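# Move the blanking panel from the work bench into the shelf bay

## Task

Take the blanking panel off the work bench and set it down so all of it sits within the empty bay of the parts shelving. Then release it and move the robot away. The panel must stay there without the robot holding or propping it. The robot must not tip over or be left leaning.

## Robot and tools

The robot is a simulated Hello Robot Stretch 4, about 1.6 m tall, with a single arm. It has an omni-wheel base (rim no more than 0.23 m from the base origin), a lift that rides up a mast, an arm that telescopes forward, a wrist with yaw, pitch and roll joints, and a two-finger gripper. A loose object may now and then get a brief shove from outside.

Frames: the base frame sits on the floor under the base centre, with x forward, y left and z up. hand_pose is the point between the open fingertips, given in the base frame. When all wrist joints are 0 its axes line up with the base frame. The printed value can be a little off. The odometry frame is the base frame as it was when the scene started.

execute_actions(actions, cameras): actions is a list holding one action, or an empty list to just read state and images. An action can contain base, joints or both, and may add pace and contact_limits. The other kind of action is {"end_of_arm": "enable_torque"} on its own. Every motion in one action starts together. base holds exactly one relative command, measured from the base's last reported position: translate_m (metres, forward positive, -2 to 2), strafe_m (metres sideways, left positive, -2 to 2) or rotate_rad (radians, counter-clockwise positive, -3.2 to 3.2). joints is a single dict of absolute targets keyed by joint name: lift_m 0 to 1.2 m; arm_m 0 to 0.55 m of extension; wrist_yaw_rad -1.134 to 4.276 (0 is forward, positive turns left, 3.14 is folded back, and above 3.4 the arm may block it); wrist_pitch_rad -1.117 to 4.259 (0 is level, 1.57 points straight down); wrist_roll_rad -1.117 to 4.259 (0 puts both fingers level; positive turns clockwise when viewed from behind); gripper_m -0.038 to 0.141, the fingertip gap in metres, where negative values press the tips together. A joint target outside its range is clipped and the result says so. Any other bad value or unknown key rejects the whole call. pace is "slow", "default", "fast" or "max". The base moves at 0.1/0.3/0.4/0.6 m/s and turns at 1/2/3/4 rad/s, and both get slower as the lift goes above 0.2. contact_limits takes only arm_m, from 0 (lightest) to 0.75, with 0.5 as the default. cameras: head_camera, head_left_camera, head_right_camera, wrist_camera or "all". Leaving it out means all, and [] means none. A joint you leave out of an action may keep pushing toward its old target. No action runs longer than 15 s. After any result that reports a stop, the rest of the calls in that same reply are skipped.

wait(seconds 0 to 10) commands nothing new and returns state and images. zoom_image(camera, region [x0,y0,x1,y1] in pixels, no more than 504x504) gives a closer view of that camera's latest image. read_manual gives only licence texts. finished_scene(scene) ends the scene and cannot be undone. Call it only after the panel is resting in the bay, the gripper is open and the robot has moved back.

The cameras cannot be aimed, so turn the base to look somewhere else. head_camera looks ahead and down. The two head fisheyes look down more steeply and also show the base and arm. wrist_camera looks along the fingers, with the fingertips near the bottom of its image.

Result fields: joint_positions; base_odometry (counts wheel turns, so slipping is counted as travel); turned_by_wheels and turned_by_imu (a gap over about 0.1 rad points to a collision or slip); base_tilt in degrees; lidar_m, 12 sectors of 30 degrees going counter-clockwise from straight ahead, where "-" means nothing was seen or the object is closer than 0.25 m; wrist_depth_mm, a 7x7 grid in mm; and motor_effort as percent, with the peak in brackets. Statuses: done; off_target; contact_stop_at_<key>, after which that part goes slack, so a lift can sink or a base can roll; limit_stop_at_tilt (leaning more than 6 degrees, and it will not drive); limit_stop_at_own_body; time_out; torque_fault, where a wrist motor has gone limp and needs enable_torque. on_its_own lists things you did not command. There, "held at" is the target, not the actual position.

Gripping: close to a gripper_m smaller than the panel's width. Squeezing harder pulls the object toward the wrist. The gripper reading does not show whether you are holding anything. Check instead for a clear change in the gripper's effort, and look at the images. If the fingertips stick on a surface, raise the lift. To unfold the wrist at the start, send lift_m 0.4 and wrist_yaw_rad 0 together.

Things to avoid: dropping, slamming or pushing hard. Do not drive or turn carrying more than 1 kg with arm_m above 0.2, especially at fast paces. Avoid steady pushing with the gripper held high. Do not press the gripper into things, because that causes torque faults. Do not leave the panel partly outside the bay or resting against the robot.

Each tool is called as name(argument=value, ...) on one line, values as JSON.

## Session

execute_actions(actions=[{"joints":{"lift_m":1.0,"wrist_yaw_rad":0,"gripper_m":0.12,"wrist_pitch_rad":1.57}}], cameras=["head_left_camera"])

Scene clock: 1.53 s.
base_odometry: x=+0.000 y=+0.000 heading=+0.000 (m, m, rad; odometry frame)
turned_by_wheels: +0.000 (rad since the last result)
turned_by_imu: +0.001 (rad since the last result)
base_tilt: forward=-0.2 right=+0.1 (deg)
lidar_m: 1.83 0.89 0.84 0.89 1.86 1.85 2.29 1.70 1.62 1.54 1.79 2.10
base_status: not commanded
joint_positions: lift_m=+0.173 arm_m=-0.001 wrist_yaw_rad=+2.705 wrist_pitch_rad=+0.387 wrist_roll_rad=-0.011 gripper_m=+0.120
joint_status: lift_m limit_stop_at_own_body (moved +0.016 of +0.843); wrist_yaw_rad limit_stop_at_own_body (moved -0.369 of -3.074); wrist_pitch_rad limit_stop_at_own_body (moved +0.372 of +1.554); the others done
on_its_own: wrist_yaw_rad is held at +2.705, not at your +0.000, since a limit_stop_at_own_body; wrist_pitch_rad is held at +0.386, not at your +1.570, since a limit_stop_at_own_body; lift_m is slack since a limit_stop_at_own_body (your +1.000 is given up); arm_m is slack since a limit_stop_at_own_body
motor_effort: lift_m=+20(22) arm_m=+0(1) wrist_yaw_rad=+0(5) wrist_pitch_rad=-5(6) wrist_roll_rad=-1(1) gripper_m=-1(3) wheel_0=+0(0) wheel_1=+0(0) wheel_2=+0(0) (%)
hand_pose: x=-0.0356 y=+0.1923 z=+0.2419 quat_wxyz=(+0.212, -0.189, +0.037, +0.958) (m; base frame)
wrist_depth_mm: - - - - - - - / - - - - - - - / 1499 1576 1499 1537 1499 1537 1661 / 960 976 976 960 976 991 1008 / 683 707 707 723 715 715 715 / 237 230 224 259 512 554 549 / 200 196 206 109 469 455 466
pictures: head_left_camera
Images, in order (width x height): head_left_camera 420x672.

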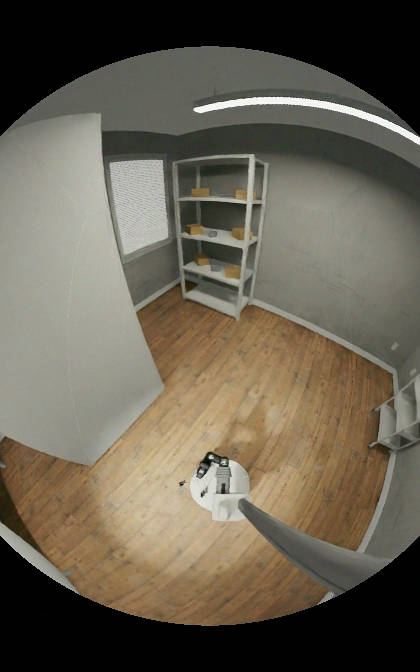

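execute_actions(actions=[{"base":{"rotate_rad":-2.6},"joints":{"lift_m":0.9,"wrist_yaw_rad":0,"wrist_pitch_rad":0}}], cameras=["head_left_camera"])

Scene clock: 6.93 s.
base_odometry: x=+0.000 y=+0.000 heading=-2.600 (m, m, rad; odometry frame)
turned_by_wheels: -2.600 (rad since the last result)
turned_by_imu: -2.594 (rad since the last result)
base_tilt: forward=-0.2 right=+0.3 (deg)
lidar_m: 1.70 1.63 1.53 2.17 2.12 1.83 0.88 0.84 0.90 1.85 1.83 2.22
base_status: done
joint_positions: lift_m=+0.900 arm_m=-0.001 wrist_yaw_rad=+0.000 wrist_pitch_rad=+0.003 wrist_roll_rad=-0.011 gripper_m=+0.120
joint_status: all done
on_its_own: arm_m is slack since a limit_stop_at_own_body
motor_effort: lift_m=+23(24) arm_m=+0(1) wrist_yaw_rad=+0(7) wrist_pitch_rad=-7(11) wrist_roll_rad=-1(0) gripper_m=-1(0) wheel_0=+2(6) wheel_1=+0(10) wheel_2=+0(10) (%)
hand_pose: x=+0.4579 y=-0.0874 z=+1.0773 quat_wxyz=(+1.000, -0.005, +0.001, +0.000) (m; base frame)
wrist_depth_mm: 1229 1336 1499 1618 1921 - - / 1182 1308 1499 1618 1863 - - / 1205 1336 1499 1618 1808 - - / 1205 1336 1537 1708 1863 - - / 1229 1308 1464 1618 1863 - - / 1205 1281 1464 1618 1808 - - / 1205 1308 1430 109 1863 - -
pictures: head_left_camera
Images, in order (width x height): head_left_camera 420x672.

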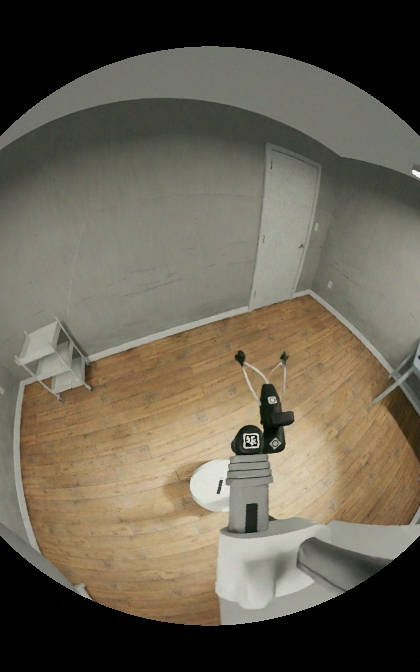

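Bench on the right. Keep turning.

execute_actions(actions=[{"base":{"rotate_rad":-1.3}}], cameras=["head_camera"])

Scene clock: 11.13 s.
base_odometry: x=+0.000 y=+0.000 heading=+2.384 (m, m, rad; odometry frame)
turned_by_wheels: -1.299 (rad since the last result)
turned_by_imu: -1.296 (rad since the last result)
base_tilt: forward=-0.1 right=+0.2 (deg)
lidar_m: 1.82 2.59 1.85 1.63 1.65 1.52 2.12 1.80 1.96 0.84 0.85 1.05
base_status: done
joint_positions: lift_m=+0.900 arm_m=-0.001 wrist_yaw_rad=+0.000 wrist_pitch_rad=+0.003 wrist_roll_rad=-0.011 gripper_m=+0.120
joint_status: not commanded
on_its_own: arm_m is slack since a limit_stop_at_own_body
motor_effort: lift_m=+21(23) arm_m=+0(0) wrist_yaw_rad=+1(0) wrist_pitch_rad=-7(8) wrist_roll_rad=-2(1) gripper_m=+0(2) wheel_0=+5(8) wheel_1=+3(14) wheel_2=+3(7) (%)
hand_pose: x=+0.4579 y=-0.0874 z=+1.0774 quat_wxyz=(+1.000, -0.005, +0.001, +0.000) (m; base frame)
wrist_depth_mm: - - - - - - - / - - - - - - - / - - - - - - - / - - - - - - - / - - - - - - - / - - - - - - - / - - - 109 - - -
pictures: head_camera
Images, in order (width x height): head_camera 420x560.

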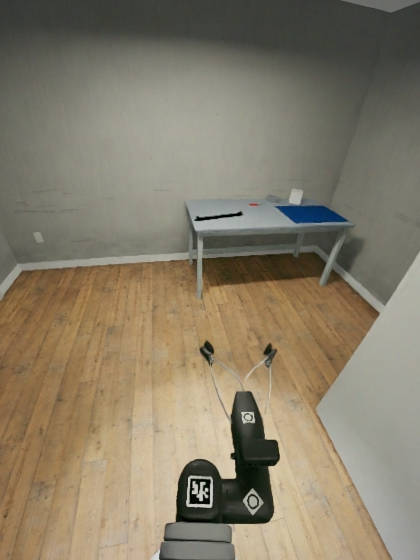

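execute_actions(actions=[{"base":{"translate_m":1.3},"joints":{"lift_m":1.05,"wrist_pitch_rad":1.57,"wrist_roll_rad":1.5,"arm_m":0.3}}], cameras=["wrist_camera","head_camera"])

Scene clock: 18.80 s.
base_odometry: x=-0.945 y=+0.893 heading=+2.385 (m, m, rad; odometry frame)
turned_by_wheels: +0.000 (rad since the last result)
turned_by_imu: +0.001 (rad since the last result)
base_tilt: forward=-0.2 right=+0.2 (deg)
lidar_m: 0.51 1.33 1.59 1.87 1.91 2.32 3.38 1.11 0.83 1.41 1.00 0.62
base_status: done
joint_positions: lift_m=+1.050 arm_m=+0.299 wrist_yaw_rad=+0.000 wrist_pitch_rad=+1.570 wrist_roll_rad=+1.499 gripper_m=+0.120
joint_status: all done
motor_effort: lift_m=+22(25) arm_m=+5(6) wrist_yaw_rad=+1(1) wrist_pitch_rad=+0(4) wrist_roll_rad=+0(5) gripper_m=+0(0) wheel_0=+2(6) wheel_1=+2(6) wheel_2=+1(14) (%)
hand_pose: x=+0.4704 y=-0.0874 z=+0.9396 quat_wxyz=(+0.518, +0.482, +0.517, -0.482) (m; base frame)
wrist_depth_mm: 394 394 1138 1138 1118 1138 1138 / 397 394 1160 1160 1118 1138 1138 / 394 394 1118 1160 1160 1138 1138 / 397 399 1160 1138 1118 931 1160 / 399 397 424 1160 1078 917 1160 / 402 402 402 1182 1182 960 1160 / 399 407 407 109 1182 1138 1160
pictures: head_camera, wrist_camera
Images, in order (width x height): head_camera 420x560, wrist_camera 616x392.

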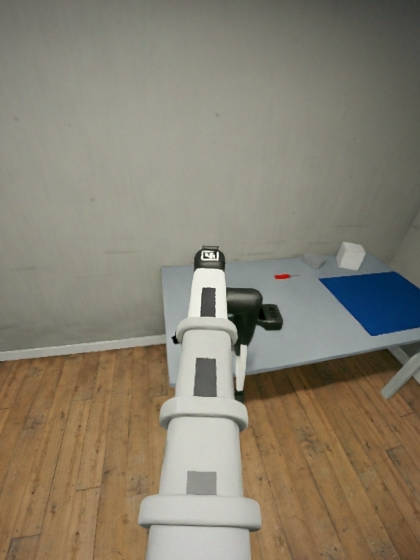

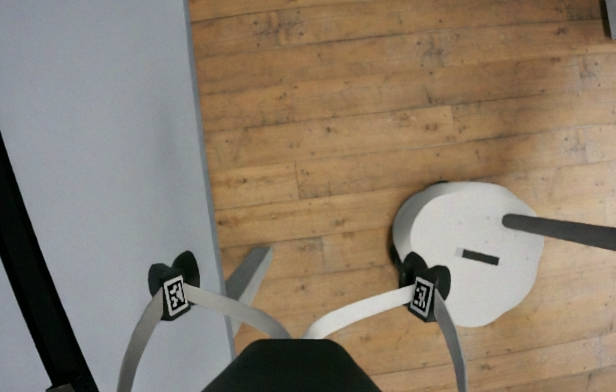

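execute_actions(actions=[{"base":{"translate_m":0.08},"joints":{"arm_m":0.52}}], cameras=["wrist_camera"])

Scene clock: 22.40 s.
base_odometry: x=-1.003 y=+0.948 heading=+2.385 (m, m, rad; odometry frame)
turned_by_wheels: +0.000 (rad since the last result)
turned_by_imu: +0.002 (rad since the last result)
base_tilt: forward=-0.1 right=+0.2 (deg)
lidar_m: 0.45 1.24 1.52 1.91 1.92 2.34 3.47 1.04 0.92 1.56 0.88 0.50
base_status: done
joint_positions: lift_m=+1.050 arm_m=+0.519 wrist_yaw_rad=+0.000 wrist_pitch_rad=+1.570 wrist_roll_rad=+1.500 gripper_m=+0.120
joint_status: all done
motor_effort: lift_m=+23(22) arm_m=+5(6) wrist_yaw_rad=+0(1) wrist_pitch_rad=+0(0) wrist_roll_rad=+1(2) gripper_m=+0(3) wheel_0=+3(10) wheel_1=+3(5) wheel_2=-1(10) (%)
hand_pose: x=+0.6903 y=-0.0874 z=+0.9396 quat_wxyz=(+0.518, +0.482, +0.517, -0.482) (m; base frame)
wrist_depth_mm: 392 392 392 397 394 1138 1118 / 397 392 394 392 392 1138 1160 / 397 397 394 402 397 1138 1138 / 399 399 397 399 397 976 931 / 402 399 399 399 399 931 960 / 402 402 402 397 399 931 960 / 402 404 402 109 402 1182 1205
pictures: wrist_camera
Images, in order (width x height): wrist_camera 616x392.

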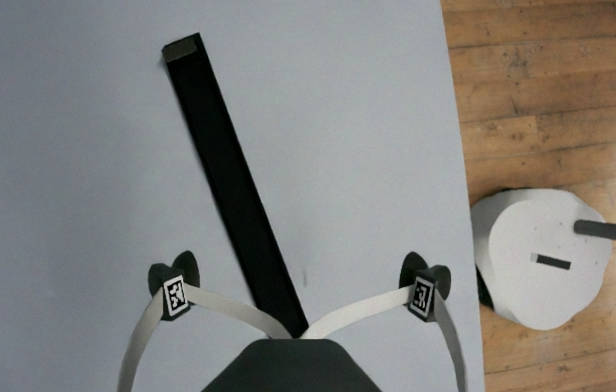

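execute_actions(actions=[{"joints":{"arm_m":0.55,"wrist_roll_rad":1.14,"lift_m":0.9}}], cameras=["wrist_camera"])

Scene clock: 26.73 s.
base_odometry: x=-1.003 y=+0.948 heading=+2.385 (m, m, rad; odometry frame)
turned_by_wheels: +0.000 (rad since the last result)
turned_by_imu: +0.002 (rad since the last result)
base_tilt: forward=-0.2 right=+0.3 (deg)
lidar_m: 0.45 1.25 1.51 1.90 1.92 2.33 3.46 1.08 0.93 1.57 0.86 0.53
base_status: not commanded
joint_positions: lift_m=+0.900 arm_m=+0.547 wrist_yaw_rad=+0.000 wrist_pitch_rad=+1.570 wrist_roll_rad=+1.141 gripper_m=+0.120
joint_status: all done
joint sent to its limit — the command would take arm_m past its upper limit, so that joint was sent only as far as its limit.
motor_effort: lift_m=+17(22) arm_m=+5(6) wrist_yaw_rad=+1(0) wrist_pitch_rad=+0(0) wrist_roll_rad=-1(6) gripper_m=-3(0) wheel_0=+3(3) wheel_1=+3(3) wheel_2=-1(1) (%)
hand_pose: x=+0.7186 y=-0.0874 z=+0.7900 quat_wxyz=(+0.595, +0.382, +0.595, -0.382) (m; base frame)
wrist_depth_mm: 248 248 246 246 247 247 245 / 249 247 248 247 247 248 249 / 250 248 248 249 248 247 248 / 250 249 250 250 250 249 250 / 251 251 248 251 250 250 253 / 252 252 249 249 251 252 251 / 252 252 252 109 253 252 252
pictures: wrist_camera
Images, in order (width x height): wrist_camera 616x392.

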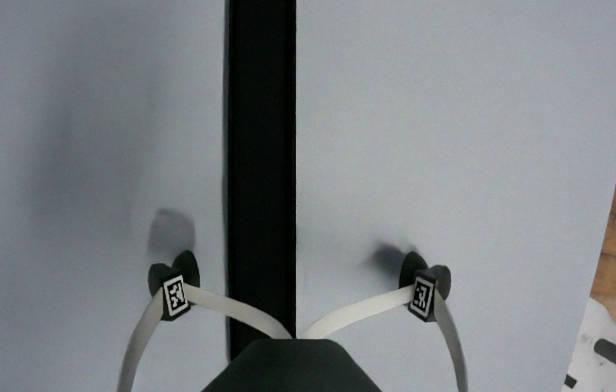

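Good enough; lower and grip.

execute_actions(actions=[{"joints":{"lift_m":0.889}}], cameras=[])

execute_actions(actions=[{"joints":{"gripper_m":0.0}}], cameras=[])

Scene clock: 29.60 s.
base_odometry: x=-1.003 y=+0.948 heading=+2.385 (m, m, rad; odometry frame)
turned_by_wheels: +0.000 (rad since the last result)
turned_by_imu: +0.001 (rad since the last result)
base_tilt: forward=-0.1 right=+0.2 (deg)
lidar_m: 0.44 1.25 1.49 1.91 1.93 2.33 3.46 1.06 0.94 1.59 0.90 0.53
base_status: not commanded
joint_positions: lift_m=+0.890 arm_m=+0.547 wrist_yaw_rad=+0.000 wrist_pitch_rad=+1.571 wrist_roll_rad=+1.141 gripper_m=+0.120
joint_status: all done
motor_effort: lift_m=+14(16) arm_m=+5(5) wrist_yaw_rad=+0(1) wrist_pitch_rad=-2(3) wrist_roll_rad=-1(3) gripper_m=-1(1) wheel_0=+3(3) wheel_1=+3(3) wheel_2=-1(1) (%)
hand_pose: x=+0.7183 y=-0.0874 z=+0.7793 quat_wxyz=(+0.595, +0.382, +0.595, -0.382) (m; base frame)
wrist_depth_mm: 239 238 239 238 238 238 238 / 239 238 239 239 239 240 238 / 240 241 240 238 240 239 239 / 241 241 241 239 240 240 239 / 242 241 239 242 240 240 241 / 243 243 239 240 242 241 242 / 243 244 244 109 244 243 244
pictures: none
No camera images: the call's "cameras" was empty. Leave "cameras" out to get every camera's image.

Scene clock: 31.67 s.
base_odometry: x=-1.003 y=+0.948 heading=+2.385 (m, m, rad; odometry frame)
turned_by_wheels: +0.000 (rad since the last result)
turned_by_imu: +0.001 (rad since the last result)
base_tilt: forward=-0.1 right=+0.2 (deg)
lidar_m: 0.43 1.24 1.50 1.90 1.91 2.32 3.47 1.07 0.90 1.58 0.88 0.52
base_status: not commanded
joint_positions: lift_m=+0.889 arm_m=+0.547 wrist_yaw_rad=+0.000 wrist_pitch_rad=+1.571 wrist_roll_rad=+1.140 gripper_m=+0.000
joint_status: all done
motor_effort: lift_m=+17(17) arm_m=+5(5) wrist_yaw_rad=+1(2) wrist_pitch_rad=-2(14) wrist_roll_rad=-1(2) gripper_m=-20(19) wheel_0=+3(3) wheel_1=+3(3) wheel_2=-1(0) (%)
hand_pose: x=+0.7184 y=-0.0874 z=+0.7790 quat_wxyz=(+0.595, +0.382, +0.595, -0.382) (m; base frame)
wrist_depth_mm: 236 236 236 229 236 236 236 / 236 236 236 228 237 236 236 / 236 237 238 229 238 237 236 / 239 237 239 231 239 238 239 / 240 240 238 231 238 239 240 / 240 239 188 232 183 239 242 / 242 241 241 109 241 241 240
pictures: none
No camera images: the call's "cameras" was empty. Leave "cameras" out to get every camera's image.

execute_actions(actions=[{"base":{"translate_m":-0.3},"joints":{"lift_m":1.0,"arm_m":0.15,"wrist_roll_rad":1.5}}], cameras=[])

execute_actions(actions=[{"base":{"rotate_rad":-2.8},"joints":{"lift_m":0.45,"wrist_pitch_rad":0.5}}], cameras=[])

execute_actions(actions=[{"base":{"translate_m":2.0}}], cameras=["head_camera"])

Scene clock: 38.67 s.
base_odometry: x=-0.785 y=+0.742 heading=+2.385 (m, m, rad; odometry frame)
turned_by_wheels: +0.000 (rad since the last result)
turned_by_imu: +0.003 (rad since the last result)
base_tilt: forward=+0.0 right=+0.3 (deg)
lidar_m: 0.26 0.27 1.86 1.85 1.87 2.25 3.16 1.20 0.77 0.95 1.41 0.33
base_status: done
joint_positions: lift_m=+1.000 arm_m=+0.151 wrist_yaw_rad=+0.000 wrist_pitch_rad=+1.570 wrist_roll_rad=+1.500 gripper_m=+0.000
joint_status: all done
motor_effort: lift_m=+23(25) arm_m=-5(6) wrist_yaw_rad=+1(2) wrist_pitch_rad=-2(2) wrist_roll_rad=+0(3) gripper_m=-19(20) wheel_0=-3(11) wheel_1=-3(8) wheel_2=+2(12) (%)
hand_pose: x=+0.3219 y=-0.0874 z=+0.8895 quat_wxyz=(+0.518, +0.482, +0.517, -0.482) (m; base frame)
wrist_depth_mm: 1098 1118 1078 229 1098 1078 1118 / 1098 1098 1098 229 1098 1078 1098 / 1078 1118 1098 229 1098 1098 1098 / 1098 1098 1118 230 917 1098 1078 / 1118 1118 1098 231 891 904 1118 / 1118 1118 189 232 183 1118 1118 / 1118 1138 1118 109 1138 1098 1118
pictures: none
No camera images: the call's "cameras" was empty. Leave "cameras" out to get every camera's image.

Scene clock: 41.80 s.
base_odometry: x=-0.785 y=+0.742 heading=-0.415 (m, m, rad; odometry frame)
turned_by_wheels: -2.799 (rad since the last result)
turned_by_imu: -2.794 (rad since the last result)
base_tilt: forward=-0.1 right=+0.3 (deg)
lidar_m: 0.54 0.79 0.75 1.84 0.97 0.77 0.76 1.69 1.88 1.84 2.02 0.60
base_status: done
joint_positions: lift_m=+0.450 arm_m=+0.151 wrist_yaw_rad=+0.000 wrist_pitch_rad=+0.503 wrist_roll_rad=+1.500 gripper_m=+0.000
joint_status: all done
motor_effort: lift_m=+18(22) arm_m=-5(5) wrist_yaw_rad=+0(0) wrist_pitch_rad=-9(15) wrist_roll_rad=+1(0) gripper_m=-19(22) wheel_0=+3(8) wheel_1=+2(9) wheel_2=+2(9) (%)
hand_pose: x=+0.5745 y=-0.0874 z=+0.4892 quat_wxyz=(+0.709, +0.660, +0.182, -0.170) (m; base frame)
wrist_depth_mm: - - - 229 866 647 544 / - - - 228 866 647 539 / - - - 229 854 647 535 / - - - 230 854 647 535 / - - - 230 854 640 535 / - - 186 231 185 621 525 / - 1060 1205 109 809 580 517
pictures: none
No camera images: the call's "cameras" was empty. Leave "cameras" out to get every camera's image.

Scene clock: 49.93 s.
base_odometry: x=+1.046 y=-0.064 heading=-0.415 (m, m, rad; odometry frame)
turned_by_wheels: +0.000 (rad since the last result)
turned_by_imu: +0.000 (rad since the last result)
base_tilt: forward=+0.0 right=+0.2 (deg)
lidar_m: 0.54 0.78 1.15 1.35 0.65 0.66 3.43 2.72 2.15 1.68 1.53 0.59
base_status: done
joint_positions: lift_m=+0.450 arm_m=+0.151 wrist_yaw_rad=+0.000 wrist_pitch_rad=+0.503 wrist_roll_rad=+1.500 gripper_m=+0.000
joint_status: not commanded
motor_effort: lift_m=+18(19) arm_m=-5(5) wrist_yaw_rad=+0(0) wrist_pitch_rad=-9(10) wrist_roll_rad=+0(2) gripper_m=-19(19) wheel_0=+2(8) wheel_1=+2(6) wheel_2=-1(10) (%)
hand_pose: x=+0.5745 y=-0.0874 z=+0.4892 quat_wxyz=(+0.709, +0.660, +0.182, -0.170) (m; base frame)
wrist_depth_mm: 621 676 750 228 854 654 544 / 634 691 778 229 866 640 535 / 661 715 798 229 866 654 539 / 668 741 831 231 866 647 535 / 699 759 842 230 820 640 530 / 699 750 186 232 184 609 517 / 683 723 878 109 788 580 521
pictures: head_camera
Images, in order (width x height): head_camera 420x560.

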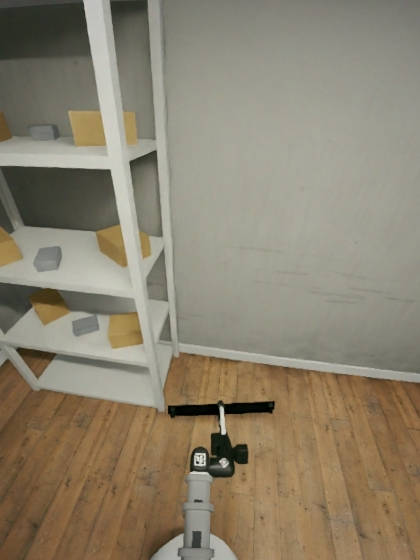

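execute_actions(actions=[{"base":{"strafe_m":0.72},"joints":{"lift_m":0.16}}], cameras=["head_camera"])

Scene clock: 57.13 s.
base_odometry: x=+1.336 y=+0.595 heading=-0.415 (m, m, rad; odometry frame)
turned_by_wheels: +0.000 (rad since the last result)
turned_by_imu: +0.006 (rad since the last result)
base_tilt: forward=-0.2 right=+0.2 (deg)
lidar_m: 0.52 0.83 0.87 0.87 0.49 0.40 0.40 0.41 2.85 2.40 1.62 0.59
base_status: done
joint_positions: lift_m=+0.160 arm_m=+0.151 wrist_yaw_rad=+0.000 wrist_pitch_rad=+0.503 wrist_roll_rad=+1.500 gripper_m=+0.000
joint_status: all done
motor_effort: lift_m=+18(17) arm_m=-5(5) wrist_yaw_rad=+0(1) wrist_pitch_rad=-9(9) wrist_roll_rad=+1(0) gripper_m=-20(19) wheel_0=-3(6) wheel_1=+1(6) wheel_2=+0(1) (%)
hand_pose: x=+0.5745 y=-0.0874 z=+0.1993 quat_wxyz=(+0.709, +0.660, +0.182, -0.170) (m; base frame)
wrist_depth_mm: 676 750 798 229 449 334 281 / 699 768 831 229 442 332 281 / 723 788 854 230 439 330 281 / 732 809 831 229 439 329 279 / 759 866 809 232 427 325 277 / 788 854 186 232 183 312 272 / 788 842 904 109 421 297 270
pictures: head_camera
Images, in order (width x height): head_camera 420x560.

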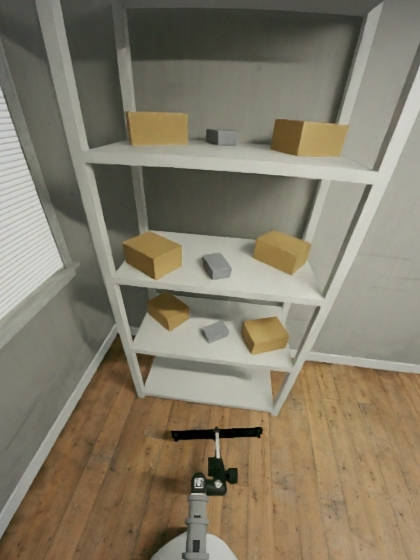

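execute_actions(actions=[{"base":{"translate_m":0.15},"joints":{"arm_m":0.55},"contact_limits":{"arm_m":0.2}}], cameras=["head_camera","wrist_camera"])

Scene clock: 61.87 s.
base_odometry: x=+1.473 y=+0.535 heading=-0.414 (m, m, rad; odometry frame)
turned_by_wheels: +0.000 (rad since the last result)
turned_by_imu: +0.002 (rad since the last result)
base_tilt: forward=-0.1 right=+0.2 (deg)
lidar_m: 0.61 0.66 0.83 0.83 0.73 0.56 0.54 0.60 2.88 2.42 1.43 0.62
base_status: done
joint_positions: lift_m=+0.160 arm_m=+0.547 wrist_yaw_rad=+0.000 wrist_pitch_rad=+0.503 wrist_roll_rad=+1.500 gripper_m=+0.000
joint_status: all done
joint sent to its limit — the command would take arm_m past its upper limit, so that joint was sent only as far as its limit.
motor_effort: lift_m=+18(18) arm_m=+5(5) wrist_yaw_rad=+0(1) wrist_pitch_rad=-9(9) wrist_roll_rad=+1(1) gripper_m=-20(18) wheel_0=+3(7) wheel_1=+4(8) wheel_2=-2(10) (%)
contact_limits: arm_m 0.2
hand_pose: x=+0.9711 y=-0.0874 z=+0.1993 quat_wxyz=(+0.709, +0.660, +0.182, -0.170) (m; base frame)
wrist_depth_mm: 276 301 338 229 332 251 - / 283 309 345 229 332 250 211 / 290 315 357 229 327 248 210 / 298 329 368 230 325 248 209 / 306 338 375 231 322 245 206 / 314 338 186 233 184 234 206 / 322 347 394 109 314 224 -
pictures: head_camera, wrist_camera
Images, in order (width x height): head_camera 420x560, wrist_camera 616x392.

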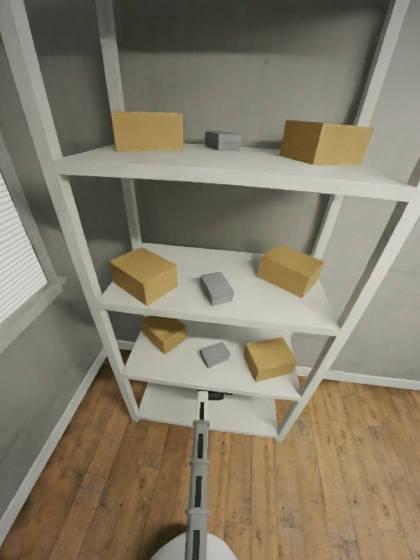

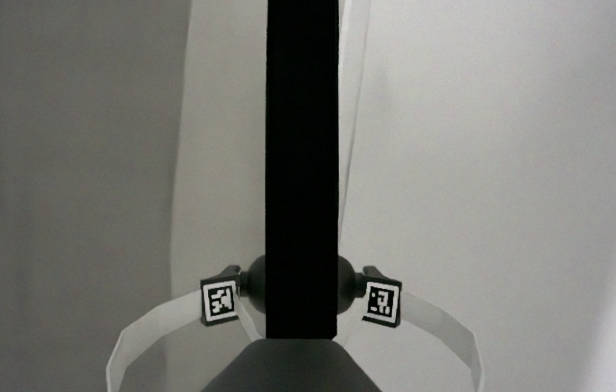

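Same depth pattern as before; lower 0.06, release, retreat.

execute_actions(actions=[{"joints":{"lift_m":0.10}}], cameras=[])

execute_actions(actions=[{"joints":{"gripper_m":0.07}}], cameras=[])

execute_actions(actions=[{"base":{"translate_m":-0.2},"joints":{"arm_m":0.0}}], cameras=["head_camera"])

Scene clock: 65.63 s.
base_odometry: x=+1.473 y=+0.535 heading=-0.414 (m, m, rad; odometry frame)
turned_by_wheels: +0.000 (rad since the last result)
turned_by_imu: +0.002 (rad since the last result)
base_tilt: forward=+0.0 right=+0.2 (deg)
lidar_m: 0.61 0.67 0.85 0.83 0.72 0.54 0.54 0.59 2.87 2.43 1.46 0.65
base_status: not commanded
joint_positions: lift_m=+0.100 arm_m=+0.547 wrist_yaw_rad=+0.000 wrist_pitch_rad=+0.503 wrist_roll_rad=+1.500 gripper_m=+0.000
joint_status: all done
motor_effort: lift_m=+18(18) arm_m=+5(5) wrist_yaw_rad=+0(0) wrist_pitch_rad=-8(9) wrist_roll_rad=+0(0) gripper_m=-22(21) wheel_0=+3(3) wheel_1=+4(4) wheel_2=-2(2) (%)
hand_pose: x=+0.9711 y=-0.0874 z=+0.1394 quat_wxyz=(+0.709, +0.660, +0.182, -0.170) (m; base frame)
wrist_depth_mm: 276 301 336 228 247 185 - / 282 309 343 229 246 184 158 / 287 320 357 229 243 185 157 / 297 327 366 231 241 182 156 / 307 334 373 230 237 180 155 / 315 336 186 231 185 173 153 / 320 345 389 109 232 165 -
pictures: none
No camera images: the call's "cameras" was empty. Leave "cameras" out to get every camera's image.

Scene clock: 67.13 s.
base_odometry: x=+1.473 y=+0.535 heading=-0.414 (m, m, rad; odometry frame)
turned_by_wheels: +0.000 (rad since the last result)
turned_by_imu: +0.001 (rad since the last result)
base_tilt: forward=-0.1 right=+0.2 (deg)
lidar_m: 0.62 0.67 0.84 0.83 0.71 0.53 0.52 0.59 2.89 2.40 1.42 0.64
base_status: not commanded
joint_positions: lift_m=+0.100 arm_m=+0.547 wrist_yaw_rad=+0.000 wrist_pitch_rad=+0.503 wrist_roll_rad=+1.500 gripper_m=+0.070
joint_status: all done
motor_effort: lift_m=+18(17) arm_m=+5(5) wrist_yaw_rad=+0(0) wrist_pitch_rad=-7(8) wrist_roll_rad=+1(1) gripper_m=-2(19) wheel_0=+3(3) wheel_1=+4(4) wheel_2=-2(2) (%)
hand_pose: x=+0.9712 y=-0.0874 z=+0.1394 quat_wxyz=(+0.709, +0.660, +0.182, -0.169) (m; base frame)
wrist_depth_mm: 274 300 334 355 248 185 - / 281 309 345 366 246 185 158 / 289 319 355 353 243 184 158 / 298 325 366 347 241 183 156 / 304 340 370 342 230 181 155 / 312 342 198 336 208 179 154 / 322 342 394 109 232 170 -
pictures: none
No camera images: the call's "cameras" was empty. Leave "cameras" out to get every camera's image.

Scene clock: 69.80 s.
base_odometry: x=+1.290 y=+0.616 heading=-0.415 (m, m, rad; odometry frame)
turned_by_wheels: +0.000 (rad since the last result)
turned_by_imu: +0.001 (rad since the last result)
base_tilt: forward=+0.0 right=+0.2 (deg)
lidar_m: 0.82 0.89 0.89 0.89 0.47 0.34 0.33 0.37 2.85 2.37 1.72 0.83
base_status: done
joint_positions: lift_m=+0.100 arm_m=+0.001 wrist_yaw_rad=+0.000 wrist_pitch_rad=+0.502 wrist_roll_rad=+1.500 gripper_m=+0.070
joint_status: all done
motor_effort: lift_m=+18(18) arm_m=-6(5) wrist_yaw_rad=+1(0) wrist_pitch_rad=-7(7) wrist_roll_rad=+0(1) gripper_m=-3(2) wheel_0=-4(5) wheel_1=-3(6) wheel_2=+0(13) (%)
hand_pose: x=+0.4247 y=-0.0875 z=+0.1395 quat_wxyz=(+0.709, +0.660, +0.182, -0.169) (m; base frame)
wrist_depth_mm: 831 904 723 530 362 271 228 / 866 946 723 525 359 270 226 / 878 976 707 521 359 270 226 / 904 991 723 512 355 268 225 / 931 1008 691 504 334 265 223 / 960 1042 199 492 214 262 222 / 917 976 750 109 342 248 -
pictures: head_camera
Images, in order (width x height): head_camera 420x560.

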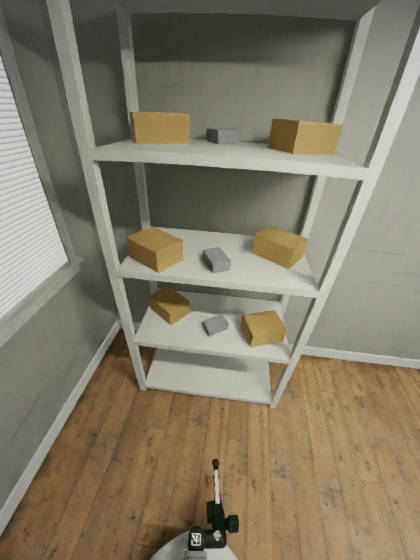

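The panel is hidden under the shelf above, deep in the bay.

finished_scene(scene=2)

The scene is finished: the task was done.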